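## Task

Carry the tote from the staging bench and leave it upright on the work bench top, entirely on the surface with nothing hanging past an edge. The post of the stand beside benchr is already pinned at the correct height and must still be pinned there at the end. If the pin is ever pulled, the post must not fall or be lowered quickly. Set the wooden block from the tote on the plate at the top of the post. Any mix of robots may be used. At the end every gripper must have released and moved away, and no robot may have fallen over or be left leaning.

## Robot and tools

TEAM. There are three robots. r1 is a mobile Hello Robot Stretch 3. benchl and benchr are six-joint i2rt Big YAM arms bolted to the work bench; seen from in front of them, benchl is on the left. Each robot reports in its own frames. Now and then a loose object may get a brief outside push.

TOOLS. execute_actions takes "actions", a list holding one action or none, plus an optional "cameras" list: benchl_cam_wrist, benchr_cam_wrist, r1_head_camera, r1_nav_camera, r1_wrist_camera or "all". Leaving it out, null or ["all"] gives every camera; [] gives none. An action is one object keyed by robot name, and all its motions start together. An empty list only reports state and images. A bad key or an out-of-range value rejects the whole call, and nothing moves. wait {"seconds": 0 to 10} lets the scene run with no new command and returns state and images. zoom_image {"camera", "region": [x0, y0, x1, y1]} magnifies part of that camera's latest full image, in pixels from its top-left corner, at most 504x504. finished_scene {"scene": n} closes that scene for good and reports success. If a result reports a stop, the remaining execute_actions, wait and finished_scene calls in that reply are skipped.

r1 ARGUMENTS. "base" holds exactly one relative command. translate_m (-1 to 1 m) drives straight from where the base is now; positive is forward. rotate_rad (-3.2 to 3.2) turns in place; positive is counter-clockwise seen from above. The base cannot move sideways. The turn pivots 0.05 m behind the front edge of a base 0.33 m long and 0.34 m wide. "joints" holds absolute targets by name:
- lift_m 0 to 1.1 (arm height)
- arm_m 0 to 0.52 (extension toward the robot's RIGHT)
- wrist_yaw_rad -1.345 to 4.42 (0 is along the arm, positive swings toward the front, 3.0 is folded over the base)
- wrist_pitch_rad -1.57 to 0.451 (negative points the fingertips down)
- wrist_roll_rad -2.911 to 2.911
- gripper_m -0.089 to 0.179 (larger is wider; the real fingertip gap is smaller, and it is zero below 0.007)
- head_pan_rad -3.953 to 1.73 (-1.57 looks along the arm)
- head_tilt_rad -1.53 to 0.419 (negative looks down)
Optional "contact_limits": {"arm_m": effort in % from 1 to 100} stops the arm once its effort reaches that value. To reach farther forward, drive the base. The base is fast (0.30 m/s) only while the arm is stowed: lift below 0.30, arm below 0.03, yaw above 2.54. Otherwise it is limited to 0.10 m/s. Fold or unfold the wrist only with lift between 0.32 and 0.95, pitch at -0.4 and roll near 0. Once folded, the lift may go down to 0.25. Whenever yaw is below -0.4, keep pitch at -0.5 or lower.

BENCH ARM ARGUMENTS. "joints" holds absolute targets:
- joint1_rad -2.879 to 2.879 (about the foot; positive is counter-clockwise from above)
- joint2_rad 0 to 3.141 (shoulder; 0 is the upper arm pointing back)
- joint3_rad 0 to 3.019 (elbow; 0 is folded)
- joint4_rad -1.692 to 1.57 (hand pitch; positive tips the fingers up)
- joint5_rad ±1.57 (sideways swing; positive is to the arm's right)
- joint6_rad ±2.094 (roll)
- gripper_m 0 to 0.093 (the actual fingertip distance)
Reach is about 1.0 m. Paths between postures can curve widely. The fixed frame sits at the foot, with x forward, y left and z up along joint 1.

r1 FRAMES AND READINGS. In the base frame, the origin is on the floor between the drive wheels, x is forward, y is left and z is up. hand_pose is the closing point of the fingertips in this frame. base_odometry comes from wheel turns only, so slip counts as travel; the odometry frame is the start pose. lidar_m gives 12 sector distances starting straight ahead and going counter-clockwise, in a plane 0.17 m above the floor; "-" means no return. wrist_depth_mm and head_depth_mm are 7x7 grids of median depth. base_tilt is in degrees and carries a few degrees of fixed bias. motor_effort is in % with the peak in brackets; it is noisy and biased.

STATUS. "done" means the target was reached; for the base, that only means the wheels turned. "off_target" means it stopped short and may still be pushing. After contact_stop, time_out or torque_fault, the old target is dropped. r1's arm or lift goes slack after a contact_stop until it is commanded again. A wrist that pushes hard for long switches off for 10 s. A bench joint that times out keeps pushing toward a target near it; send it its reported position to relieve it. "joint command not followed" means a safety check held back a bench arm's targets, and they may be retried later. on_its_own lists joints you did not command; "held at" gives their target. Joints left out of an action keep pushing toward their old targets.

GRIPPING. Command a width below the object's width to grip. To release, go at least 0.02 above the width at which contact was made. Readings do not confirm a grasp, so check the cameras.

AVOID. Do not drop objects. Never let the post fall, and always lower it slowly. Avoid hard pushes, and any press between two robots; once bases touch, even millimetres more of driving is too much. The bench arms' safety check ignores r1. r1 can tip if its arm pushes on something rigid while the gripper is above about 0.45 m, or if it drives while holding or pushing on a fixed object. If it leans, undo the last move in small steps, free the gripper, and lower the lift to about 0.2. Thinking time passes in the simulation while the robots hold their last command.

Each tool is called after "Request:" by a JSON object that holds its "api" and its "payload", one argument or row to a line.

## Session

Request:
{"api": "execute_actions", "payload": {
  "actions": []
}}

Scene clock: 0.00 s.
r1.base_odometry: x=+0.000 y=+0.000 heading=+0.000 (m, m, rad; r1's odometry frame)
r1.turned_by_wheels: +0.000 (rad since the last result)
r1.turned_by_imu: +0.000 (rad since the last result)
r1.base_tilt: forward=+1.1 right=+1.9 (deg)
r1.lidar_m: 1.77 1.51 1.51 1.72 2.18 2.08 2.44 2.24 2.24 2.56 2.04 1.82
r1.head_depth_mm: 2143 2291 2333 2325 2378 2389 2171 / 2145 2447 2521 2493 2521 2515 2176 / 2124 2276 2299 2306 2325 2353 2157 / 1988 2058 2060 2083 2091 2101 2079 / 1852 1860 1867 1854 1922 1910 1909 / 1681 1721 1693 1726 1725 1745 1766 / 1560 1562 1568 1578 1590 1598 1624
r1.base_status: not commanded
r1.joint_positions: lift_m=+0.308 arm_m=+0.000 wrist_yaw_rad=+2.977 wrist_pitch_rad=-0.327 wrist_roll_rad=-0.010 gripper_m=+0.037 head_pan_rad=-0.015 head_tilt_rad=+0.010
r1.joint_status: not commanded
r1.motor_effort: left_wheel=-1 right_wheel=+0 lift_m=+26 arm_m=+1 wrist_yaw_rad=+0 wrist_pitch_rad=+4 wrist_roll_rad=+0 gripper_m=+0 head_pan_rad=-1 head_tilt_rad=+2 (%)
r1.hand_pose: x=+0.0172 y=+0.0866 z=+0.3413 quat_wxyz=(+0.172, +0.701, +0.059, +0.690) (m; r1's base frame)
r1.wrist_depth_mm: - - - - - - - / - - - - - - - / - - - - - - - / 865 - 916 934 938 914 931 / 691 - 750 731 733 755 739 / 588 581 - 607 631 613 615 / 499 501 524 527 517 519 526
benchl.joint_positions: joint1_rad=-1.555 joint2_rad=+0.785 joint3_rad=+0.704 joint4_rad=-1.515 joint5_rad=-0.003 joint6_rad=-0.014 gripper_m=+0.095
benchl.joint_status: not commanded
benchl.hand: x=+0.0027 y=-0.1761 z=+0.1695 quat_wxyz=(+0.008, -0.697, -0.717, -0.010) (m; benchl's fixed frame)
benchr.joint_positions: joint1_rad=+1.584 joint2_rad=+0.812 joint3_rad=+0.708 joint4_rad=-1.496 joint5_rad=-0.017 joint6_rad=-0.010 gripper_m=+0.095
benchr.joint_status: not commanded
benchr.hand: x=-0.0049 y=+0.1833 z=+0.1669 quat_wxyz=(+0.016, +0.715, -0.699, +0.004) (m; benchr's fixed frame)
pictures: benchl_cam_wrist, benchr_cam_wrist, r1_head_camera (sideways: a quarter turn clockwise sets it upright), r1_nav_camera (sideways: a quarter turn counterclockwise sets it upright), r1_wrist_camera
camera_calibration (this result's frames):
r1_head_camera: T_world_to_cam=[[-0.0241242, -0.0156502, -0.999586, 1.32231], [-0.0223174, 0.999637, -0.0151123, 0.0258], [0.99946, 0.0219436, -0.0244647, -0.0169845], [0, 0, 0, 1]] pos_world=[0.0494508, -0.00472362, 1.32174]
r1_nav_camera: T_world_to_cam=[[-0.0152593, 0.0127945, 0.999802, -1.26001], [-0.0438533, -0.998965, 0.0121145, 0.0377001], [0.998921, -0.0436598, 0.0158046, -0.0668841], [0, 0, 0, 1]] pos_world=[0.0492384, 0.0508622, 1.26036]
r1_wrist_camera: T_world_to_cam=[[0.986914, -0.160541, 0.0150973, -0.00159916], [-0.0703965, -0.513197, -0.855379, 0.367513], [0.145071, 0.843122, -0.517783, 0.266529], [0, 0, 0, 1]] pos_world=[-0.0112158, -0.0363668, 0.452391]
Images, in order (width x height): benchl_cam_wrist 504x504, benchr_cam_wrist 504x504, r1_head_camera 896x504, r1_nav_camera 672x504, r1_wrist_camera 644x364.

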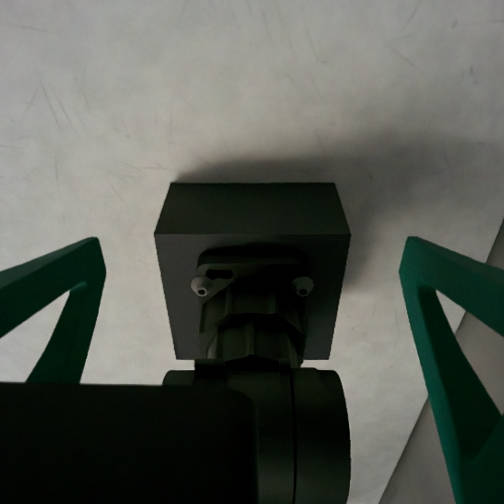

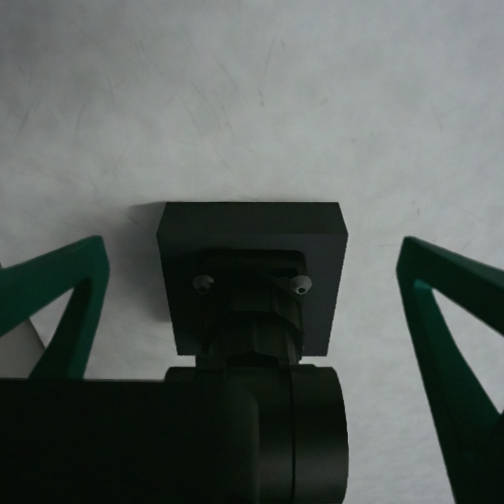

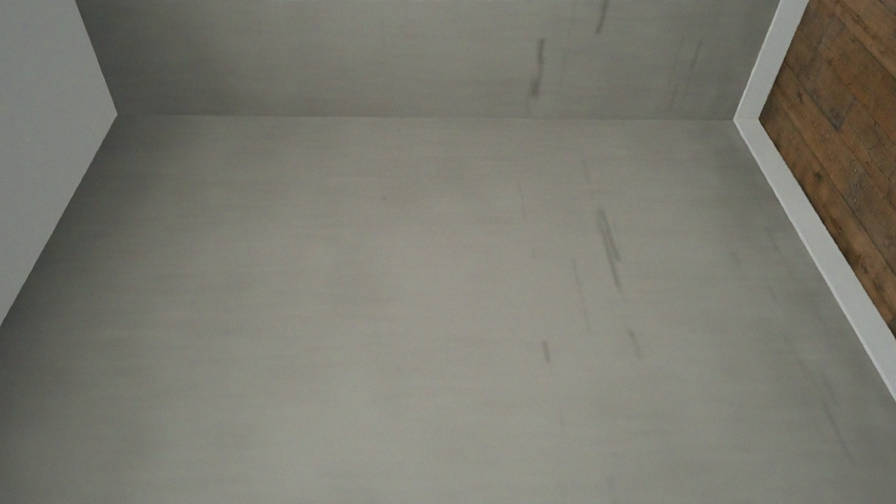

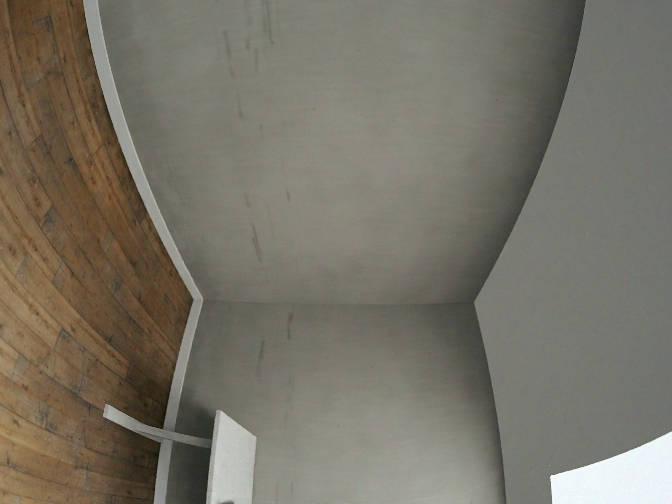

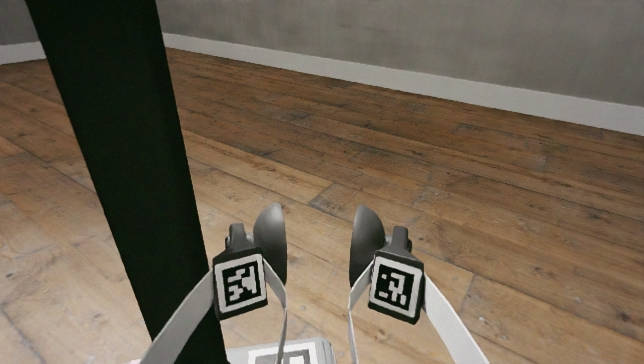

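Request:
{"api": "execute_actions", "payload": {
  "actions": [
    {"r1":{"joints":{"head_pan_rad":-1.2,"head_tilt_rad":-0.4}}}
  ],
  "cameras": ["r1_head_camera","r1_nav_camera"]
}}

Request:
{"api": "execute_actions", "payload": {
  "actions": [
    {"r1":{"joints":{"head_pan_rad":-3.0}}}
  ],
  "cameras": ["r1_head_camera","r1_nav_camera"]
}}

Scene clock: 6.50 s.
r1.base_odometry: x=+0.000 y=+0.000 heading=+0.000 (m, m, rad; r1's odometry frame)
r1.turned_by_wheels: +0.000 (rad since the last result)
r1.turned_by_imu: +0.001 (rad since the last result)
r1.base_tilt: forward=+1.1 right=+1.9 (deg)
r1.lidar_m: 1.78 1.51 1.51 1.72 2.18 2.08 2.44 2.25 2.25 2.55 2.05 1.82
r1.head_depth_mm: 2304 2548 2734 2882 2127 1672 1379 / 2256 2384 2541 2788 2111 1674 1378 / 2116 2290 2148 2569 2116 1665 1383 / 2078 2210 2173 2552 2127 1658 1365 / 1987 2141 2160 2462 2123 1670 1373 / 1914 2043 2125 2377 2167 1677 1373 / 1839 1961 2038 2265 2111 1689 1385
r1.base_status: not commanded
r1.joint_positions: lift_m=+0.308 arm_m=+0.000 wrist_yaw_rad=+2.977 wrist_pitch_rad=-0.327 wrist_roll_rad=-0.010 gripper_m=+0.037 head_pan_rad=-1.193 head_tilt_rad=-0.394
r1.joint_status: all done
r1.motor_effort: left_wheel=+0(0) right_wheel=+0(0) lift_m=+26(26) arm_m=+0(0) wrist_yaw_rad=+0(0) wrist_pitch_rad=+5(4) wrist_roll_rad=+0(0) gripper_m=-1(0) head_pan_rad=-3(34) head_tilt_rad=-3(26) (%)
r1.hand_pose: x=+0.0172 y=+0.0866 z=+0.3413 quat_wxyz=(+0.172, +0.701, +0.059, +0.690) (m; r1's base frame)
r1.wrist_depth_mm: - - - - - - - / - - - - - - - / - - - - - - - / 887 - 907 926 941 931 943 / 724 - 750 710 749 744 734 / 590 593 - 605 638 610 613 / 505 499 524 533 518 510 520
benchl.joint_positions: joint1_rad=-1.555 joint2_rad=+0.785 joint3_rad=+0.704 joint4_rad=-1.515 joint5_rad=-0.003 joint6_rad=-0.014 gripper_m=+0.095
benchl.joint_status: not commanded
benchl.hand: x=+0.0027 y=-0.1761 z=+0.1695 quat_wxyz=(+0.008, -0.697, -0.717, -0.010) (m; benchl's fixed frame)
benchr.joint_positions: joint1_rad=+1.584 joint2_rad=+0.812 joint3_rad=+0.708 joint4_rad=-1.496 joint5_rad=-0.017 joint6_rad=-0.010 gripper_m=+0.095
benchr.joint_status: not commanded
benchr.hand: x=-0.0049 y=+0.1833 z=+0.1669 quat_wxyz=(+0.016, +0.715, -0.699, +0.004) (m; benchr's fixed frame)
pictures: r1_head_camera (sideways: a quarter turn clockwise sets it upright), r1_nav_camera (sideways: a quarter turn counterclockwise sets it upright)
camera_calibration (this result's frames):
r1_head_camera: T_world_to_cam=[[-0.168224, 0.3802, -0.909477, 1.20537], [0.913685, 0.406421, 0.000899359, -0.000758851], [0.369973, -0.830825, -0.415753, 0.496152], [0, 0, 0, 1]] pos_world=[0.0199016, -0.0457565, 1.30253]
r1_nav_camera: T_world_to_cam=[[0.151696, -0.347949, 0.925159, -1.16334], [-0.936887, -0.348914, 0.0223943, 0.0297737], [0.315009, -0.870167, -0.378917, 0.451075], [0, 0, 0, 1]] pos_world=[0.0622766, -0.00188389, 1.24653]
Images, in order (width x height): r1_head_camera 896x504, r1_nav_camera 672x504.

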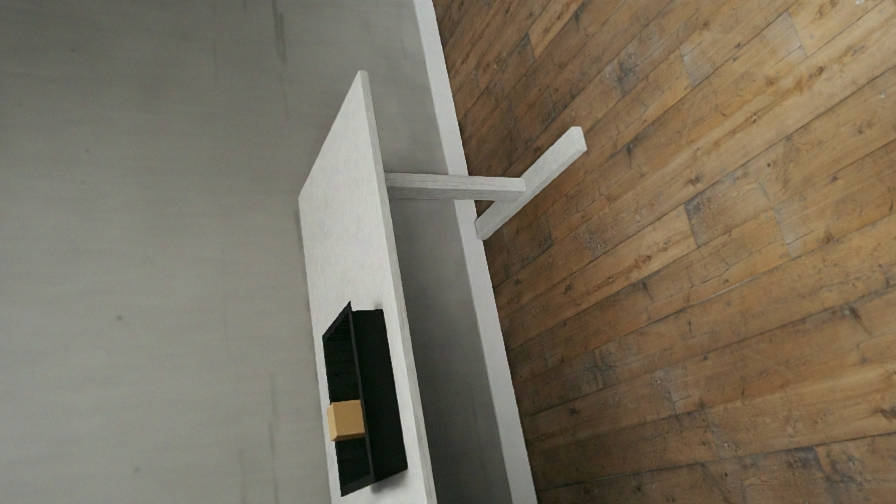

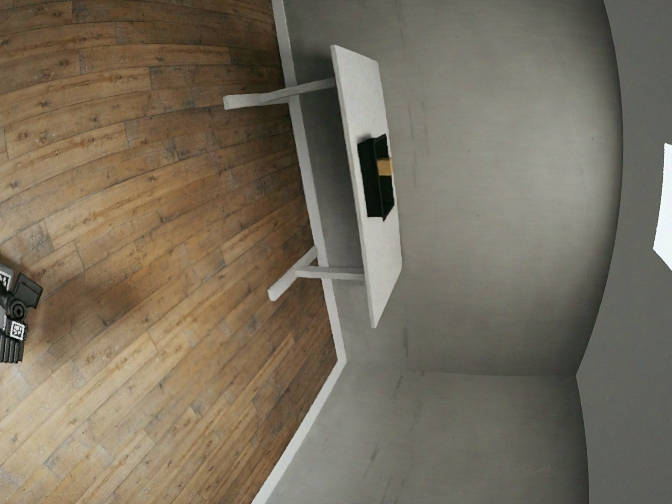

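Scene clock: 7.90 s.
r1.base_odometry: x=+0.000 y=+0.000 heading=+0.000 (m, m, rad; r1's odometry frame)
r1.turned_by_wheels: +0.000 (rad since the last result)
r1.turned_by_imu: +0.000 (rad since the last result)
r1.base_tilt: forward=+1.0 right=+1.9 (deg)
r1.lidar_m: 1.77 1.52 1.51 1.72 2.17 2.08 2.44 2.25 2.24 2.56 2.05 1.83
r1.head_depth_mm: 2647 2812 2929 2937 2101 1660 1370 / 2711 2926 3198 2942 2132 1664 1373 / 2517 2757 2935 2905 2128 1658 1370 / 2349 2504 2746 2835 2162 1674 1374 / 2221 2345 2551 2706 2126 1663 1382 / 2092 2230 2390 2521 2154 1681 1388 / 1975 2091 2222 2402 2141 1682 1379
r1.base_status: not commanded
r1.joint_positions: lift_m=+0.308 arm_m=+0.000 wrist_yaw_rad=+2.977 wrist_pitch_rad=-0.327 wrist_roll_rad=-0.010 gripper_m=+0.037 head_pan_rad=-2.993 head_tilt_rad=-0.395
r1.joint_status: all done
r1.motor_effort: left_wheel=+0(0) right_wheel=+0(0) lift_m=+26(26) arm_m=+1(0) wrist_yaw_rad=+0(1) wrist_pitch_rad=+4(4) wrist_roll_rad=+0(0) gripper_m=+0(0) head_pan_rad=-3(33) head_tilt_rad=-2(3) (%)
r1.hand_pose: x=+0.0172 y=+0.0866 z=+0.3413 quat_wxyz=(+0.172, +0.701, +0.059, +0.690) (m; r1's base frame)
r1.wrist_depth_mm: - - - - - - - / - - - - - - - / - - - - - - - / 863 - 902 874 918 924 937 / 714 - 769 730 726 734 735 / 598 585 - 607 630 606 605 / 500 509 524 532 517 511 516
benchl.joint_positions: joint1_rad=-1.555 joint2_rad=+0.785 joint3_rad=+0.704 joint4_rad=-1.515 joint5_rad=-0.003 joint6_rad=-0.014 gripper_m=+0.095
benchl.joint_status: not commanded
benchl.hand: x=+0.0027 y=-0.1761 z=+0.1695 quat_wxyz=(+0.008, -0.697, -0.717, -0.010) (m; benchl's fixed frame)
benchr.joint_positions: joint1_rad=+1.584 joint2_rad=+0.812 joint3_rad=+0.708 joint4_rad=-1.496 joint5_rad=-0.017 joint6_rad=-0.010 gripper_m=+0.095
benchr.joint_status: not commanded
benchr.hand: x=-0.0049 y=+0.1833 z=+0.1669 quat_wxyz=(+0.016, +0.715, -0.699, +0.004) (m; benchr's fixed frame)
pictures: r1_head_camera (sideways: a quarter turn clockwise sets it upright), r1_nav_camera (sideways: a quarter turn counterclockwise sets it upright)
camera_calibration (this result's frames):
r1_head_camera: T_world_to_cam=[[0.408902, 0.0775065, -0.909281, 1.20159], [0.188203, -0.98213, 0.000918484, 0.00364171], [-0.89296, -0.171505, -0.416182, 0.504414], [0, 0, 0, 1]] pos_world=[-0.0415959, -0.00304484, 1.30251]
r1_nav_camera: T_world_to_cam=[[-0.373747, -0.0687401, 0.92498, -1.1599], [-0.126939, 0.991657, 0.0224044, 0.0248198], [-0.918804, -0.109042, -0.379354, 0.45917], [0, 0, 0, 1]] pos_world=[-0.00847207, -0.0542756, 1.24652]
Images, in order (width x height): r1_head_camera 896x504, r1_nav_camera 672x504.

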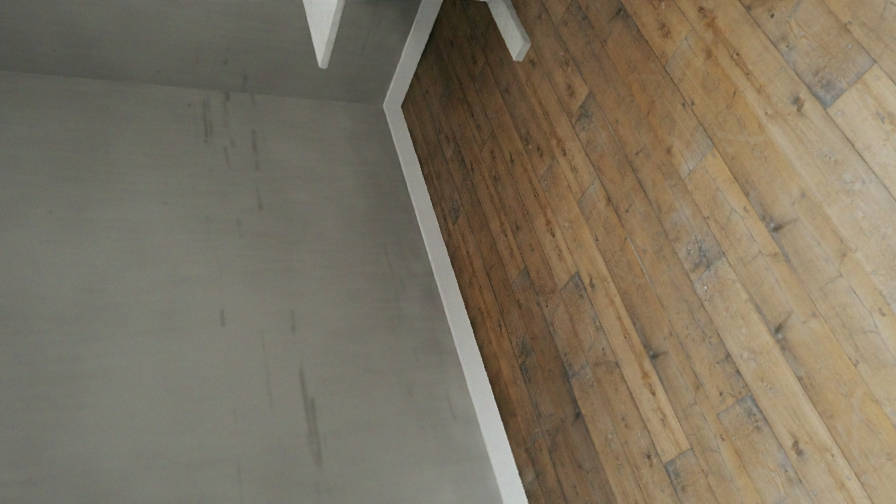

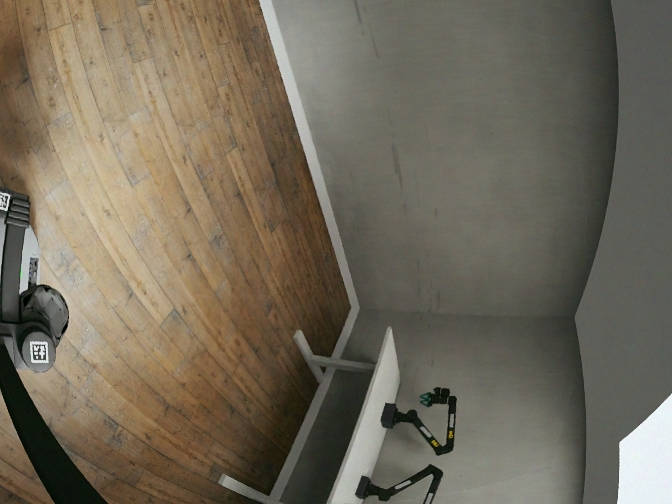

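Request:
{"api": "execute_actions", "payload": {
  "actions": [
    {"r1":{"base":{"rotate_rad":-1.02},"joints":{"lift_m":0.28,"head_pan_rad":-1.57,"head_tilt_rad":-0.75}}}
  ],
  "cameras": []
}}

Request:
{"api": "execute_actions", "payload": {
  "actions": [
    {"r1":{"base":{"translate_m":1.0}}}
  ],
  "cameras": []
}}

Request:
{"api": "execute_actions", "payload": {
  "actions": [
    {"r1":{"base":{"translate_m":0.135}}}
  ],
  "cameras": []
}}

Request:
{"api": "execute_actions", "payload": {
  "actions": [
    {"r1":{"base":{"rotate_rad":1.85}}}
  ],
  "cameras": []
}}

Request:
{"api": "execute_actions", "payload": {
  "actions": [
    {"r1":{"joints":{"lift_m":0.94,"wrist_pitch_rad":-0.4}}}
  ],
  "cameras": ["r1_head_camera"]
}}

Scene clock: 27.30 s.
r1.base_odometry: x=+0.000 y=+0.000 heading=-1.020 (m, m, rad; r1's odometry frame)
r1.turned_by_wheels: -1.020 (rad since the last result)
r1.turned_by_imu: -1.026 (rad since the last result)
r1.base_tilt: forward=+1.1 right=+1.9 (deg)
r1.lidar_m: 2.04 1.82 1.74 1.51 1.51 1.76 2.18 2.08 2.44 2.23 2.24 2.59
r1.head_depth_mm: 2179 2469 2178 1759 1494 1295 1145 / 2106 2438 2152 1752 1498 1313 1149 / 2059 2355 2165 1781 1513 1305 1149 / 2030 2311 2182 1780 1515 1299 1153 / 1984 2226 2179 1790 1524 1323 1160 / 1945 2183 2192 1795 1515 1308 1165 / 1937 2164 2189 1807 1501 1312 1157
r1.base_status: done
r1.joint_positions: lift_m=+0.281 arm_m=+0.000 wrist_yaw_rad=+2.977 wrist_pitch_rad=-0.327 wrist_roll_rad=-0.010 gripper_m=+0.037 head_pan_rad=-1.577 head_tilt_rad=-0.741
r1.joint_status: all done
r1.motor_effort: left_wheel=+3(10) right_wheel=-3(6) lift_m=+13(20) arm_m=+0(0) wrist_yaw_rad=+0(0) wrist_pitch_rad=+4(4) wrist_roll_rad=+0(0) gripper_m=+0(1) head_pan_rad=+2(32) head_tilt_rad=-4(25) (%)
r1.hand_pose: x=+0.0172 y=+0.0866 z=+0.3141 quat_wxyz=(+0.172, +0.701, +0.059, +0.690) (m; r1's base frame)
r1.wrist_depth_mm: - - - - - - - / - - - - - - - / - - - - - - - / 824 - 829 844 857 857 903 / 668 - 705 692 686 683 695 / 554 548 - 566 590 565 568 / 479 493 - 496 482 495 490
benchl.joint_positions: joint1_rad=-1.555 joint2_rad=+0.785 joint3_rad=+0.704 joint4_rad=-1.515 joint5_rad=-0.003 joint6_rad=-0.014 gripper_m=+0.095
benchl.joint_status: not commanded
benchl.hand: x=+0.0027 y=-0.1761 z=+0.1695 quat_wxyz=(+0.008, -0.697, -0.717, -0.010) (m; benchl's fixed frame)
benchr.joint_positions: joint1_rad=+1.584 joint2_rad=+0.812 joint3_rad=+0.708 joint4_rad=-1.496 joint5_rad=-0.017 joint6_rad=-0.010 gripper_m=+0.095
benchr.joint_status: not commanded
benchr.hand: x=-0.0049 y=+0.1833 z=+0.1669 quat_wxyz=(+0.016, +0.715, -0.699, +0.004) (m; benchr's fixed frame)
pictures: none
No camera images: the call's "cameras" was empty. Leave "cameras" out to get every camera's image.

Scene clock: 32.30 s.
r1.base_odometry: x=+0.524 y=-0.852 heading=-1.020 (m, m, rad; r1's odometry frame)
r1.turned_by_wheels: +0.000 (rad since the last result)
r1.turned_by_imu: +0.003 (rad since the last result)
r1.base_tilt: forward=+1.0 right=+1.9 (deg)
r1.lidar_m: 1.28 0.97 0.98 1.76 1.76 2.05 3.04 3.19 2.31 2.00 1.99 1.11
r1.head_depth_mm: 1935 2216 2147 1779 1491 1295 1149 / 1869 2172 2153 1780 1496 1303 1152 / 1827 2096 2179 1795 1506 1304 1153 / 1811 2067 2168 1787 1508 1313 1154 / 1768 1968 2155 1783 1501 1309 1161 / 1735 1939 2114 1802 1511 1316 1164 / 1707 1925 2105 1800 1520 1316 1163
r1.base_status: done
r1.joint_positions: lift_m=+0.281 arm_m=+0.000 wrist_yaw_rad=+2.977 wrist_pitch_rad=-0.327 wrist_roll_rad=-0.010 gripper_m=+0.037 head_pan_rad=-1.577 head_tilt_rad=-0.741
r1.joint_status: not commanded
r1.motor_effort: left_wheel=+3(12) right_wheel=-3(6) lift_m=+13(13) arm_m=+0(0) wrist_yaw_rad=+0(0) wrist_pitch_rad=+5(4) wrist_roll_rad=+0(0) gripper_m=+0(0) head_pan_rad=+3(3) head_tilt_rad=-4(4) (%)
r1.hand_pose: x=+0.0172 y=+0.0866 z=+0.3141 quat_wxyz=(+0.172, +0.701, +0.059, +0.690) (m; r1's base frame)
r1.wrist_depth_mm: - - - - - - - / - - - - - - - / - - - - - - - / 832 - 840 855 846 854 873 / 671 - 702 681 680 701 682 / 548 556 - 563 590 578 583 / 478 494 - 498 484 491 496
benchl.joint_positions: joint1_rad=-1.555 joint2_rad=+0.785 joint3_rad=+0.704 joint4_rad=-1.515 joint5_rad=-0.003 joint6_rad=-0.014 gripper_m=+0.095
benchl.joint_status: not commanded
benchl.hand: x=+0.0027 y=-0.1761 z=+0.1695 quat_wxyz=(+0.008, -0.697, -0.717, -0.010) (m; benchl's fixed frame)
benchr.joint_positions: joint1_rad=+1.584 joint2_rad=+0.812 joint3_rad=+0.708 joint4_rad=-1.496 joint5_rad=-0.017 joint6_rad=-0.010 gripper_m=+0.095
benchr.joint_status: not commanded
benchr.hand: x=-0.0049 y=+0.1833 z=+0.1669 quat_wxyz=(+0.016, +0.715, -0.699, +0.004) (m; benchr's fixed frame)
pictures: none
No camera images: the call's "cameras" was empty. Leave "cameras" out to get every camera's image.

Scene clock: 34.50 s.
r1.base_odometry: x=+0.594 y=-0.967 heading=-1.020 (m, m, rad; r1's odometry frame)
r1.turned_by_wheels: +0.000 (rad since the last result)
r1.turned_by_imu: +0.001 (rad since the last result)
r1.base_tilt: forward=+1.1 right=+1.9 (deg)
r1.lidar_m: 1.15 1.15 0.88 1.79 1.79 2.09 3.17 3.31 2.25 1.96 1.96 0.99
r1.head_depth_mm: 1894 2182 2133 1769 1494 1296 1151 / 1858 2114 2161 1770 1499 1296 1145 / 1806 2069 2178 1778 1512 1308 1148 / 1781 2014 2179 1784 1513 1301 1158 / 1732 1956 2115 1798 1504 1305 1153 / 1708 1920 2131 1770 1510 1302 1154 / 1687 1879 2068 1810 1532 1317 1162
r1.base_status: done
r1.joint_positions: lift_m=+0.281 arm_m=+0.000 wrist_yaw_rad=+2.977 wrist_pitch_rad=-0.327 wrist_roll_rad=-0.010 gripper_m=+0.037 head_pan_rad=-1.577 head_tilt_rad=-0.741
r1.joint_status: not commanded
r1.motor_effort: left_wheel=+2(11) right_wheel=-2(7) lift_m=+13(14) arm_m=+0(0) wrist_yaw_rad=-1(0) wrist_pitch_rad=+4(5) wrist_roll_rad=+0(0) gripper_m=+0(1) head_pan_rad=+1(2) head_tilt_rad=-4(4) (%)
r1.hand_pose: x=+0.0172 y=+0.0866 z=+0.3141 quat_wxyz=(+0.172, +0.701, +0.059, +0.690) (m; r1's base frame)
r1.wrist_depth_mm: - - - - - - - / - - - - - - - / - - - - - 996 - / 847 - 847 880 826 882 901 / 669 - 698 690 688 695 709 / 550 556 - 568 597 578 574 / 475 493 - 494 481 489 484
benchl.joint_positions: joint1_rad=-1.555 joint2_rad=+0.785 joint3_rad=+0.704 joint4_rad=-1.515 joint5_rad=-0.003 joint6_rad=-0.014 gripper_m=+0.095
benchl.joint_status: not commanded
benchl.hand: x=+0.0027 y=-0.1761 z=+0.1695 quat_wxyz=(+0.008, -0.697, -0.717, -0.010) (m; benchl's fixed frame)
benchr.joint_positions: joint1_rad=+1.584 joint2_rad=+0.812 joint3_rad=+0.708 joint4_rad=-1.496 joint5_rad=-0.017 joint6_rad=-0.010 gripper_m=+0.095
benchr.joint_status: not commanded
benchr.hand: x=-0.0049 y=+0.1833 z=+0.1669 quat_wxyz=(+0.016, +0.715, -0.699, +0.004) (m; benchr's fixed frame)
pictures: none
No camera images: the call's "cameras" was empty. Leave "cameras" out to get every camera's image.

Scene clock: 36.90 s.
r1.base_odometry: x=+0.594 y=-0.967 heading=+0.830 (m, m, rad; r1's odometry frame)
r1.turned_by_wheels: +1.850 (rad since the last result)
r1.turned_by_imu: +1.863 (rad since the last result)
r1.base_tilt: forward=+1.0 right=+1.9 (deg)
r1.lidar_m: 1.79 1.87 2.58 3.17 2.75 2.02 1.96 1.01 0.99 1.15 0.88 1.65
r1.head_depth_mm: 997 1107 958 717 660 1292 1145 / 1000 1109 960 783 663 1292 1154 / 1005 1116 963 783 667 1308 1152 / 1006 1122 969 729 667 1301 1154 / 1010 1125 968 788 668 1309 1155 / 1011 1130 972 722 669 1309 1163 / 1019 1139 976 799 685 1307 1158
r1.base_status: done
r1.joint_positions: lift_m=+0.281 arm_m=+0.000 wrist_yaw_rad=+2.977 wrist_pitch_rad=-0.327 wrist_roll_rad=-0.010 gripper_m=+0.037 head_pan_rad=-1.577 head_tilt_rad=-0.741
r1.joint_status: not commanded
r1.motor_effort: left_wheel=-3(9) right_wheel=+3(10) lift_m=+13(13) arm_m=+0(0) wrist_yaw_rad=+0(0) wrist_pitch_rad=+4(4) wrist_roll_rad=+0(0) gripper_m=+0(1) head_pan_rad=+2(2) head_tilt_rad=-4(4) (%)
r1.hand_pose: x=+0.0172 y=+0.0866 z=+0.3141 quat_wxyz=(+0.172, +0.701, +0.059, +0.690) (m; r1's base frame)
r1.wrist_depth_mm: - - - - - - - / - - - - - - - / - - - - - - - / 855 - 838 868 878 855 914 / 672 - 700 690 681 694 707 / 548 566 - 557 593 562 567 / 473 486 - 503 487 488 491
benchl.joint_positions: joint1_rad=-1.555 joint2_rad=+0.785 joint3_rad=+0.704 joint4_rad=-1.515 joint5_rad=-0.003 joint6_rad=-0.014 gripper_m=+0.095
benchl.joint_status: not commanded
benchl.hand: x=+0.0027 y=-0.1761 z=+0.1695 quat_wxyz=(+0.008, -0.697, -0.717, -0.010) (m; benchl's fixed frame)
benchr.joint_positions: joint1_rad=+1.584 joint2_rad=+0.812 joint3_rad=+0.708 joint4_rad=-1.496 joint5_rad=-0.017 joint6_rad=-0.010 gripper_m=+0.095
benchr.joint_status: not commanded
benchr.hand: x=-0.0049 y=+0.1833 z=+0.1669 quat_wxyz=(+0.016, +0.715, -0.699, +0.004) (m; benchr's fixed frame)
pictures: none
No camera images: the call's "cameras" was empty. Leave "cameras" out to get every camera's image.

Scene clock: 43.73 s.
r1.base_odometry: x=+0.594 y=-0.967 heading=+0.830 (m, m, rad; r1's odometry frame)
r1.turned_by_wheels: +0.000 (rad since the last result)
r1.turned_by_imu: +0.001 (rad since the last result)
r1.base_tilt: forward=+1.0 right=+2.0 (deg)
r1.lidar_m: 1.79 1.87 2.58 3.15 2.75 2.03 1.96 1.01 0.99 1.15 0.88 1.65
r1.head_depth_mm: 996 1111 956 779 - 1255 1150 / 994 1110 959 791 - - 1173 / 1003 1119 957 783 - - - / 1004 1118 966 732 - 1261 1172 / 1009 1117 965 789 - 1254 1165 / 1015 1135 968 725 668 1293 1159 / 1013 1131 977 799 686 1311 1167
r1.base_status: not commanded
r1.joint_positions: lift_m=+0.939 arm_m=+0.000 wrist_yaw_rad=+2.977 wrist_pitch_rad=-0.414 wrist_roll_rad=-0.010 gripper_m=+0.037 head_pan_rad=-1.577 head_tilt_rad=-0.741
r1.joint_status: all done
r1.motor_effort: left_wheel=-3(3) right_wheel=+3(3) lift_m=+37(36) arm_m=+0(0) wrist_yaw_rad=-1(0) wrist_pitch_rad=+3(4) wrist_roll_rad=+0(0) gripper_m=+0(0) head_pan_rad=+2(1) head_tilt_rad=-4(5) (%)
r1.hand_pose: x=+0.0156 y=+0.0768 z=+0.9530 quat_wxyz=(+0.201, +0.698, +0.089, +0.682) (m; r1's base frame)
r1.wrist_depth_mm: - - - - - - - / - - - - - - - / - - - - - - - / - - - - - - - / - - - - - - - / - - - - - - - / - - - - - - -
benchl.joint_positions: joint1_rad=-1.555 joint2_rad=+0.785 joint3_rad=+0.704 joint4_rad=-1.515 joint5_rad=-0.003 joint6_rad=-0.014 gripper_m=+0.095
benchl.joint_status: not commanded
benchl.hand: x=+0.0027 y=-0.1761 z=+0.1695 quat_wxyz=(+0.008, -0.697, -0.717, -0.010) (m; benchl's fixed frame)
benchr.joint_positions: joint1_rad=+1.584 joint2_rad=+0.812 joint3_rad=+0.708 joint4_rad=-1.496 joint5_rad=-0.017 joint6_rad=-0.010 gripper_m=+0.095
benchr.joint_status: not commanded
benchr.hand: x=-0.0049 y=+0.1833 z=+0.1669 quat_wxyz=(+0.016, +0.715, -0.699, +0.004) (m; benchr's fixed frame)
pictures: r1_head_camera (sideways: a quarter turn clockwise sets it upright)
camera_calibration (this result's frames):
r1_head_camera: T_world_to_cam=[[-0.0118715, 0.699796, -0.714245, 0.949871], [0.999386, 0.0318569, 0.0146016, -0.0191169], [0.0329718, -0.713632, -0.699744, 0.867678], [0, 0, 0, 1]] pos_world=[0.00177267, -0.044903, 1.28587]
Images, in order (width x height): r1_head_camera 896x504.

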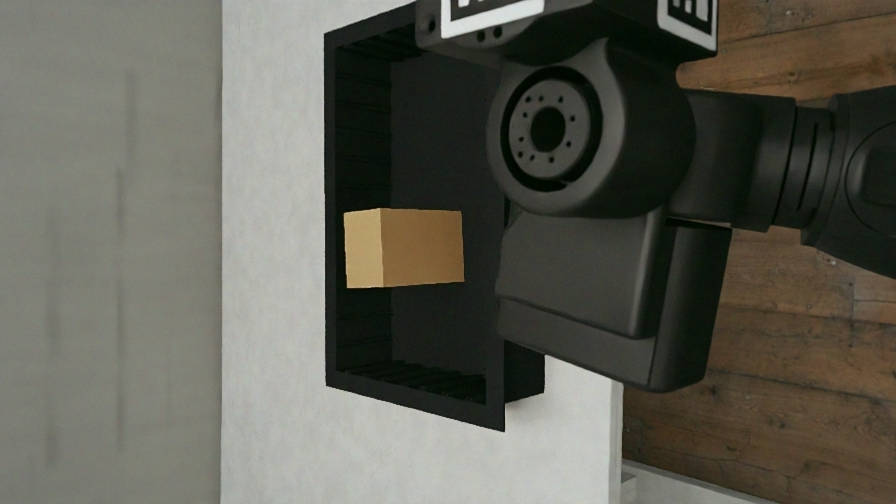

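Request:
{"api": "execute_actions", "payload": {
  "actions": [
    {"r1":{"joints":{"wrist_yaw_rad":0}}}
  ],
  "cameras": []
}}

Request:
{"api": "execute_actions", "payload": {
  "actions": [
    {"r1":{"joints":{"lift_m":0.98,"wrist_roll_rad":1.57,"gripper_m":0.07,"arm_m":0.1}}}
  ],
  "cameras": []
}}

Request:
{"api": "execute_actions", "payload": {
  "actions": [
    {"r1":{"joints":{"wrist_pitch_rad":-1.15,"arm_m":0.226}}}
  ],
  "cameras": ["r1_wrist_camera","r1_head_camera"]
}}

Scene clock: 58.10 s.
r1.base_odometry: x=+0.594 y=-0.967 heading=+0.830 (m, m, rad; r1's odometry frame)
r1.turned_by_wheels: +0.000 (rad since the last result)
r1.turned_by_imu: +0.001 (rad since the last result)
r1.base_tilt: forward=+1.1 right=+1.9 (deg)
r1.lidar_m: 1.79 1.87 2.58 3.17 2.74 2.03 1.96 1.00 0.99 1.15 0.88 1.65
r1.head_depth_mm: 996 1105 954 777 - - - / 997 1114 961 811 - - 1128 / 1000 1114 964 - - - 1118 / 1006 1118 965 712 667 1303 1159 / 1010 1130 969 789 668 1310 1157 / 1011 1131 972 720 671 1307 1157 / 1020 1137 982 794 687 1312 1159
r1.base_status: not commanded
r1.joint_positions: lift_m=+0.939 arm_m=+0.000 wrist_yaw_rad=+0.002 wrist_pitch_rad=-0.414 wrist_roll_rad=-0.010 gripper_m=+0.037 head_pan_rad=-1.577 head_tilt_rad=-0.741
r1.joint_status: all done
r1.motor_effort: left_wheel=-3(3) right_wheel=+3(3) lift_m=+38(37) arm_m=+0(0) wrist_yaw_rad=-2(5) wrist_pitch_rad=+3(4) wrist_roll_rad=+0(0) gripper_m=+0(0) head_pan_rad=+1(2) head_tilt_rad=-4(4) (%)
r1.hand_pose: x=-0.0210 y=-0.3701 z=+0.9530 quat_wxyz=(+0.696, +0.147, -0.688, -0.144) (m; r1's base frame)
r1.wrist_depth_mm: 876 851 862 859 830 841 863 / 969 928 929 964 947 922 924 / 771 780 777 790 806 813 823 / 606 591 529 541 537 641 636 / 495 441 504 482 513 486 525 / 429 341 - 344 449 351 444 / 377 366 361 364 365 378 384
benchl.joint_positions: joint1_rad=-1.555 joint2_rad=+0.785 joint3_rad=+0.704 joint4_rad=-1.515 joint5_rad=-0.003 joint6_rad=-0.014 gripper_m=+0.095
benchl.joint_status: not commanded
benchl.hand: x=+0.0027 y=-0.1761 z=+0.1695 quat_wxyz=(+0.008, -0.697, -0.717, -0.010) (m; benchl's fixed frame)
benchr.joint_positions: joint1_rad=+1.584 joint2_rad=+0.812 joint3_rad=+0.708 joint4_rad=-1.496 joint5_rad=-0.017 joint6_rad=-0.010 gripper_m=+0.095
benchr.joint_status: not commanded
benchr.hand: x=-0.0049 y=+0.1833 z=+0.1669 quat_wxyz=(+0.016, +0.715, -0.699, +0.004) (m; benchr's fixed frame)
pictures: none
No camera images: the call's "cameras" was empty. Leave "cameras" out to get every camera's image.

Scene clock: 60.07 s.
r1.base_odometry: x=+0.594 y=-0.967 heading=+0.830 (m, m, rad; r1's odometry frame)
r1.turned_by_wheels: +0.000 (rad since the last result)
r1.turned_by_imu: +0.000 (rad since the last result)
r1.base_tilt: forward=+1.1 right=+1.9 (deg)
r1.lidar_m: 1.79 1.87 2.58 3.17 2.74 2.03 1.96 1.00 0.99 1.15 0.88 1.65
r1.head_depth_mm: 981 - - - 661 1297 1147 / 998 1089 - - 664 1296 1158 / 999 1087 - - 666 1301 1153 / 1009 1115 995 747 668 1302 1162 / 1005 1125 969 787 669 1309 1158 / 1012 1137 973 723 671 1315 1162 / 1014 1129 978 794 689 1308 1172
r1.base_status: not commanded
r1.joint_positions: lift_m=+0.979 arm_m=+0.100 wrist_yaw_rad=+0.002 wrist_pitch_rad=-0.415 wrist_roll_rad=+1.566 gripper_m=+0.070 head_pan_rad=-1.577 head_tilt_rad=-0.741
r1.joint_status: all done
r1.motor_effort: left_wheel=-3(2) right_wheel=+3(3) lift_m=+37(38) arm_m=+3(3) wrist_yaw_rad=-2(2) wrist_pitch_rad=+4(4) wrist_roll_rad=+2(5) gripper_m=+0(79) head_pan_rad=+2(3) head_tilt_rad=-4(4) (%)
r1.hand_pose: x=-0.0211 y=-0.4694 z=+0.9926 quat_wxyz=(+0.003, +0.001, -0.979, -0.206) (m; r1's base frame)
r1.wrist_depth_mm: 655 709 781 796 436 370 290 / 679 731 806 826 441 371 217 / 678 752 828 836 463 376 242 / 706 787 845 888 377 360 248 / 709 800 906 915 348 362 257 / 730 825 960 936 - 385 262 / 755 827 955 941 426 369 275
benchl.joint_positions: joint1_rad=-1.555 joint2_rad=+0.785 joint3_rad=+0.704 joint4_rad=-1.515 joint5_rad=-0.003 joint6_rad=-0.014 gripper_m=+0.095
benchl.joint_status: not commanded
benchl.hand: x=+0.0027 y=-0.1761 z=+0.1695 quat_wxyz=(+0.008, -0.697, -0.717, -0.010) (m; benchl's fixed frame)
benchr.joint_positions: joint1_rad=+1.584 joint2_rad=+0.812 joint3_rad=+0.708 joint4_rad=-1.496 joint5_rad=-0.017 joint6_rad=-0.010 gripper_m=+0.095
benchr.joint_status: not commanded
benchr.hand: x=-0.0049 y=+0.1833 z=+0.1669 quat_wxyz=(+0.016, +0.715, -0.699, +0.004) (m; benchr's fixed frame)
pictures: none
No camera images: the call's "cameras" was empty. Leave "cameras" out to get every camera's image.

Scene clock: 62.23 s.
r1.base_odometry: x=+0.594 y=-0.967 heading=+0.830 (m, m, rad; r1's odometry frame)
r1.turned_by_wheels: +0.000 (rad since the last result)
r1.turned_by_imu: +0.000 (rad since the last result)
r1.base_tilt: forward=+1.1 right=+1.9 (deg)
r1.lidar_m: 1.79 1.87 2.58 3.18 2.75 2.03 1.96 1.00 0.99 1.15 0.88 1.65
r1.head_depth_mm: - - 924 715 660 1294 1153 / - - - 781 663 1310 1152 / 976 - - 785 665 1304 1156 / 1005 1123 992 728 667 1302 1150 / 1008 1123 970 786 668 1315 1170 / 1013 1131 975 722 670 1308 1160 / 1017 1137 978 796 686 1310 1157
r1.base_status: not commanded
r1.joint_positions: lift_m=+0.979 arm_m=+0.226 wrist_yaw_rad=+0.001 wrist_pitch_rad=-1.149 wrist_roll_rad=+1.566 gripper_m=+0.070 head_pan_rad=-1.577 head_tilt_rad=-0.741
r1.joint_status: all done
r1.motor_effort: left_wheel=-4(3) right_wheel=+3(3) lift_m=+37(38) arm_m=+3(4) wrist_yaw_rad=-1(2) wrist_pitch_rad=+0(4) wrist_roll_rad=+2(2) gripper_m=+0(1) head_pan_rad=+1(2) head_tilt_rad=-4(4) (%)
r1.hand_pose: x=-0.0215 y=-0.4533 z=+0.8743 quat_wxyz=(+0.003, +0.001, -0.839, -0.544) (m; r1's base frame)
r1.wrist_depth_mm: 451 339 344 304 268 262 835 / 475 341 348 311 277 858 861 / 484 343 361 319 285 887 878 / 512 339 350 332 292 882 859 / 549 266 330 343 295 924 879 / 582 350 388 354 - - 904 / 609 403 400 358 318 - 922
benchl.joint_positions: joint1_rad=-1.555 joint2_rad=+0.785 joint3_rad=+0.704 joint4_rad=-1.515 joint5_rad=-0.003 joint6_rad=-0.014 gripper_m=+0.095
benchl.joint_status: not commanded
benchl.hand: x=+0.0027 y=-0.1761 z=+0.1695 quat_wxyz=(+0.008, -0.697, -0.717, -0.010) (m; benchl's fixed frame)
benchr.joint_positions: joint1_rad=+1.584 joint2_rad=+0.812 joint3_rad=+0.708 joint4_rad=-1.496 joint5_rad=-0.017 joint6_rad=-0.010 gripper_m=+0.095
benchr.joint_status: not commanded
benchr.hand: x=-0.0049 y=+0.1833 z=+0.1669 quat_wxyz=(+0.016, +0.715, -0.699, +0.004) (m; benchr's fixed frame)
pictures: r1_head_camera (sideways: a quarter turn clockwise sets it upright), r1_wrist_camera
camera_calibration (this result's frames):
r1_head_camera: T_world_to_cam=[[-0.0118715, 0.699795, -0.714245, 0.949871], [0.999386, 0.0318569, 0.0146016, -0.0191169], [0.0329718, -0.713633, -0.699744, 0.867678], [0, 0, 0, 1]] pos_world=[0.00177267, -0.044903, 1.28587]
r1_wrist_camera: T_world_to_cam=[[-0.0101678, 0.913402, -0.406932, 0.776233], [0.976735, 0.0962502, 0.191638, -0.0731035], [0.21421, -0.395516, -0.89313, 0.771523], [0, 0, 0, 1]] pos_world=[-0.0859727, -0.396827, 1.01895]
Images, in order (width x height): r1_head_camera 896x504, r1_wrist_camera 644x364.

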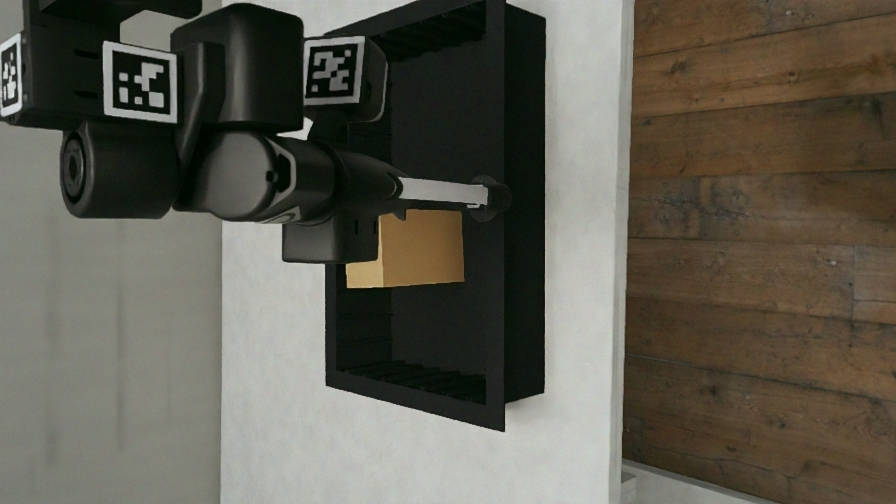

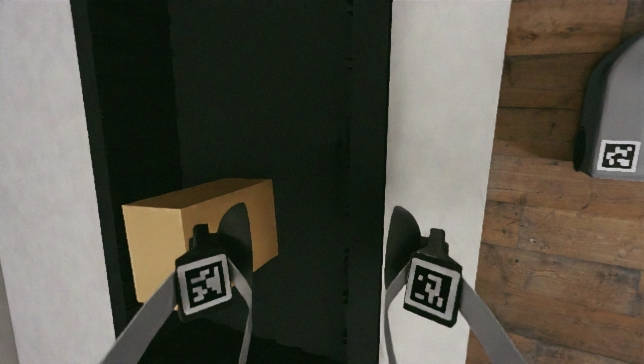

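Request:
{"api": "execute_actions", "payload": {
  "actions": [
    {"r1":{"base":{"translate_m":0.015},"joints":{"arm_m":0.22,"lift_m":0.88}}}
  ],
  "cameras": ["r1_wrist_camera"]
}}

Request:
{"api": "execute_actions", "payload": {
  "actions": [
    {"r1":{"joints":{"gripper_m":-0.04}}}
  ],
  "cameras": ["r1_wrist_camera"]
}}

Request:
{"api": "execute_actions", "payload": {
  "actions": [
    {"r1":{"joints":{"lift_m":0.95,"wrist_pitch_rad":-0.95}}}
  ],
  "cameras": ["r1_head_camera","r1_nav_camera"]
}}

Scene clock: 74.13 s.
r1.base_odometry: x=+0.604 y=-0.956 heading=+0.830 (m, m, rad; r1's odometry frame)
r1.turned_by_wheels: +0.000 (rad since the last result)
r1.turned_by_imu: +0.001 (rad since the last result)
r1.base_tilt: forward=+1.1 right=+1.9 (deg)
r1.lidar_m: 1.78 1.86 2.56 3.16 2.77 2.05 1.98 1.00 1.00 1.15 0.87 1.64
r1.head_depth_mm: 1000 1120 - 757 660 1302 1153 / 996 1111 - - 662 1302 1157 / 1001 1116 - - 666 1313 1149 / 1007 1128 970 713 669 1312 1161 / 1009 1124 968 789 669 1313 1159 / 1017 1132 976 735 687 1319 1155 / 1015 1140 976 794 684 1308 1162
r1.base_status: done
r1.joint_positions: lift_m=+0.881 arm_m=+0.220 wrist_yaw_rad=+0.001 wrist_pitch_rad=-1.150 wrist_roll_rad=+1.566 gripper_m=+0.070 head_pan_rad=-1.577 head_tilt_rad=-0.741
r1.joint_status: all done
r1.motor_effort: left_wheel=-3(4) right_wheel=+2(7) lift_m=+14(35) arm_m=-2(2) wrist_yaw_rad=-1(1) wrist_pitch_rad=+0(1) wrist_roll_rad=+2(2) gripper_m=+1(1) head_pan_rad=+2(1) head_tilt_rad=-4(4) (%)
r1.hand_pose: x=-0.0215 y=-0.4476 z=+0.7755 quat_wxyz=(+0.003, +0.001, -0.839, -0.544) (m; r1's base frame)
r1.wrist_depth_mm: 273 256 225 174 181 740 719 / 283 267 233 179 186 770 765 / 287 274 241 184 191 807 771 / 281 268 249 190 198 856 791 / 183 219 138 196 201 858 792 / 180 213 141 203 - 884 831 / 181 301 276 210 215 878 828
benchl.joint_positions: joint1_rad=-1.555 joint2_rad=+0.785 joint3_rad=+0.704 joint4_rad=-1.515 joint5_rad=-0.003 joint6_rad=-0.014 gripper_m=+0.095
benchl.joint_status: not commanded
benchl.hand: x=+0.0027 y=-0.1761 z=+0.1695 quat_wxyz=(+0.008, -0.697, -0.717, -0.010) (m; benchl's fixed frame)
benchr.joint_positions: joint1_rad=+1.584 joint2_rad=+0.812 joint3_rad=+0.708 joint4_rad=-1.496 joint5_rad=-0.017 joint6_rad=-0.010 gripper_m=+0.095
benchr.joint_status: not commanded
benchr.hand: x=-0.0049 y=+0.1833 z=+0.1669 quat_wxyz=(+0.016, +0.715, -0.699, +0.004) (m; benchr's fixed frame)
pictures: r1_wrist_camera
camera_calibration (this result's frames):
r1_wrist_camera: T_world_to_cam=[[-0.0101676, 0.913696, -0.406272, 0.730433], [0.976735, 0.0961112, 0.191707, -0.0548185], [0.214209, -0.394871, -0.893416, 0.685977], [0, 0, 0, 1]] pos_world=[-0.0859728, -0.391253, 0.920126]
Images, in order (width x height): r1_wrist_camera 644x364.

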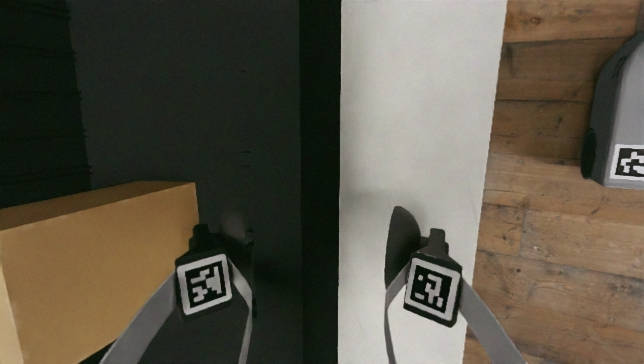

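Scene clock: 75.73 s.
r1.base_odometry: x=+0.604 y=-0.956 heading=+0.830 (m, m, rad; r1's odometry frame)
r1.turned_by_wheels: +0.000 (rad since the last result)
r1.turned_by_imu: +0.000 (rad since the last result)
r1.base_tilt: forward=+1.0 right=+1.9 (deg)
r1.lidar_m: 1.78 1.85 2.56 3.17 2.77 2.05 1.98 1.00 1.00 1.15 0.87 1.65
r1.head_depth_mm: 991 1117 - 761 647 1307 1151 / 1002 1113 - - 650 1304 1152 / 1000 1117 - - 667 1307 1148 / 1008 1125 968 694 664 1308 1162 / 1005 1128 968 786 667 1315 1150 / 1009 1123 971 731 670 1327 1157 / 1020 1132 973 796 687 1315 1161
r1.base_status: not commanded
r1.joint_positions: lift_m=+0.881 arm_m=+0.220 wrist_yaw_rad=+0.004 wrist_pitch_rad=-1.143 wrist_roll_rad=+1.566 gripper_m=-0.039 head_pan_rad=-1.577 head_tilt_rad=-0.741
r1.joint_status: all done
r1.motor_effort: left_wheel=-3(4) right_wheel=+2(3) lift_m=+13(13) arm_m=-2(2) wrist_yaw_rad=-3(3) wrist_pitch_rad=-2(4) wrist_roll_rad=+2(2) gripper_m=-20(95) head_pan_rad=+2(2) head_tilt_rad=-4(4) (%)
r1.hand_pose: x=-0.0212 y=-0.4494 z=+0.7761 quat_wxyz=(+0.003, +0.003, -0.841, -0.541) (m; r1's base frame)
r1.wrist_depth_mm: 269 260 226 115 182 173 719 / 272 271 235 118 187 765 752 / 274 278 241 122 192 813 772 / 267 270 246 126 197 819 795 / 170 202 252 127 203 860 798 / 167 203 252 131 203 876 803 / 167 208 275 138 219 913 833
benchl.joint_positions: joint1_rad=-1.555 joint2_rad=+0.785 joint3_rad=+0.704 joint4_rad=-1.515 joint5_rad=-0.003 joint6_rad=-0.014 gripper_m=+0.095
benchl.joint_status: not commanded
benchl.hand: x=+0.0027 y=-0.1761 z=+0.1695 quat_wxyz=(+0.008, -0.697, -0.717, -0.010) (m; benchl's fixed frame)
benchr.joint_positions: joint1_rad=+1.584 joint2_rad=+0.812 joint3_rad=+0.708 joint4_rad=-1.496 joint5_rad=-0.017 joint6_rad=-0.010 gripper_m=+0.095
benchr.joint_status: not commanded
benchr.hand: x=-0.0049 y=+0.1833 z=+0.1669 quat_wxyz=(+0.016, +0.715, -0.699, +0.004) (m; benchr's fixed frame)
pictures: r1_wrist_camera
camera_calibration (this result's frames):
r1_wrist_camera: T_world_to_cam=[[-0.012734, 0.910661, -0.412958, 0.736085], [0.976455, 0.100268, 0.191002, -0.0525879], [0.215345, -0.400803, -0.890496, 0.680859], [0, 0, 0, 1]] pos_world=[-0.0858964, -0.392161, 0.920319]
Images, in order (width x height): r1_wrist_camera 644x364.

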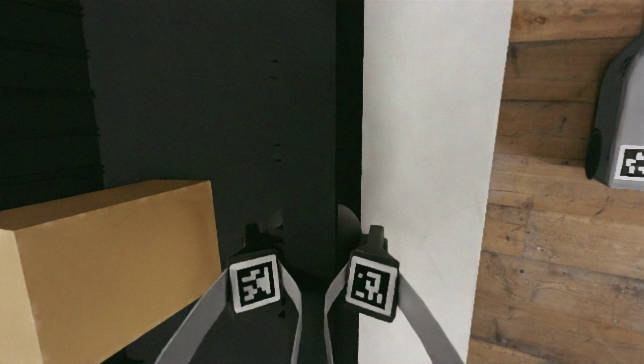

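Scene clock: 77.20 s.
r1.base_odometry: x=+0.604 y=-0.956 heading=+0.830 (m, m, rad; r1's odometry frame)
r1.turned_by_wheels: +0.000 (rad since the last result)
r1.turned_by_imu: +0.000 (rad since the last result)
r1.base_tilt: forward=+1.1 right=+2.0 (deg)
r1.lidar_m: 1.78 1.85 2.56 3.16 2.77 2.05 1.97 1.01 1.00 1.15 0.87 1.64
r1.head_depth_mm: 978 - 772 618 659 1304 1149 / 982 - - 611 663 1299 1153 / 1002 - - 630 677 1306 1151 / 1008 1118 813 635 681 1299 1159 / 1013 1119 804 642 680 1306 1157 / 1010 1128 972 734 683 1299 1157 / 1015 1134 975 794 686 1302 1165
r1.base_status: not commanded
r1.joint_positions: lift_m=+0.949 arm_m=+0.220 wrist_yaw_rad=+0.000 wrist_pitch_rad=-1.019 wrist_roll_rad=+1.569 gripper_m=-0.039 head_pan_rad=-1.577 head_tilt_rad=-0.741
r1.joint_status: wrist_pitch_rad off_target (ended at -1.019, target -0.950); the others done
r1.motor_effort: left_wheel=-3(3) right_wheel=+2(3) lift_m=+42(45) arm_m=-1(2) wrist_yaw_rad=+0(4) wrist_pitch_rad=+20(19) wrist_roll_rad=+0(2) gripper_m=-23(23) head_pan_rad=+2(3) head_tilt_rad=-4(4) (%)
r1.hand_pose: x=-0.0215 y=-0.4788 z=+0.8569 quat_wxyz=(+0.001, +0.000, -0.873, -0.488) (m; r1's base frame)
r1.wrist_depth_mm: 396 299 273 121 186 227 735 / 553 304 285 125 248 231 755 / 592 310 292 132 255 236 769 / 619 224 265 135 263 244 802 / 638 199 247 134 276 247 833 / 653 204 249 140 277 257 866 / 683 332 327 187 295 265 884
benchl.joint_positions: joint1_rad=-1.555 joint2_rad=+0.785 joint3_rad=+0.704 joint4_rad=-1.515 joint5_rad=-0.003 joint6_rad=-0.014 gripper_m=+0.095
benchl.joint_status: not commanded
benchl.hand: x=+0.0027 y=-0.1761 z=+0.1695 quat_wxyz=(+0.008, -0.697, -0.717, -0.010) (m; benchl's fixed frame)
benchr.joint_positions: joint1_rad=+1.584 joint2_rad=+0.812 joint3_rad=+0.708 joint4_rad=-1.496 joint5_rad=-0.017 joint6_rad=-0.010 gripper_m=+0.095
benchr.joint_status: not commanded
benchr.hand: x=-0.0049 y=+0.1833 z=+0.1669 quat_wxyz=(+0.016, +0.715, -0.699, +0.004) (m; benchr's fixed frame)
pictures: r1_head_camera (sideways: a quarter turn clockwise sets it upright), r1_nav_camera (sideways: a quarter turn counterclockwise sets it upright)
camera_calibration (this result's frames):
r1_head_camera: T_world_to_cam=[[-0.0118717, 0.699796, -0.714245, 0.949871], [0.999386, 0.0318572, 0.0146016, -0.0191169], [0.0329719, -0.713632, -0.699744, 0.867678], [0, 0, 0, 1]] pos_world=[0.00177268, -0.044903, 1.28587]
r1_nav_camera: T_world_to_cam=[[0.00858465, -0.671174, 0.74125, -0.92266], [-0.999425, 0.0185527, 0.0283734, 0.0223825], [-0.0327957, -0.741067, -0.670629, 0.832734], [0, 0, 0, 1]] pos_world=[0.0576005, -0.00256872, 1.24174]
Images, in order (width x height): r1_head_camera 896x504, r1_nav_camera 672x504.

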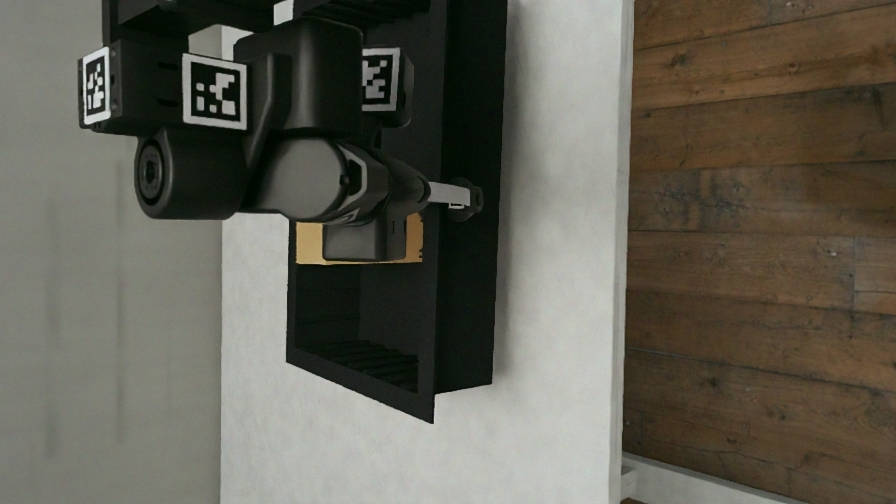

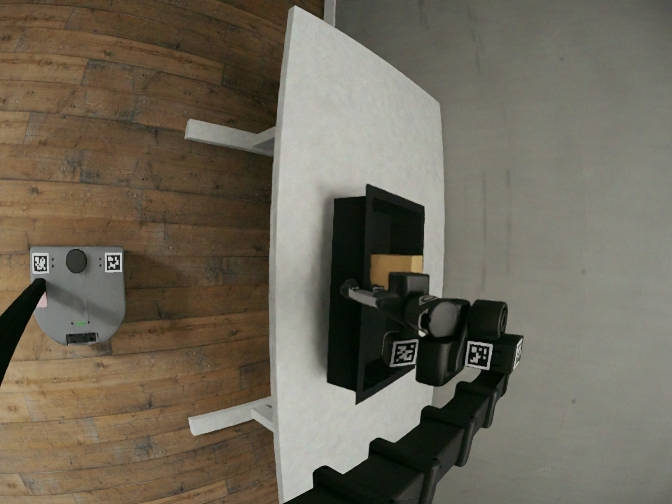

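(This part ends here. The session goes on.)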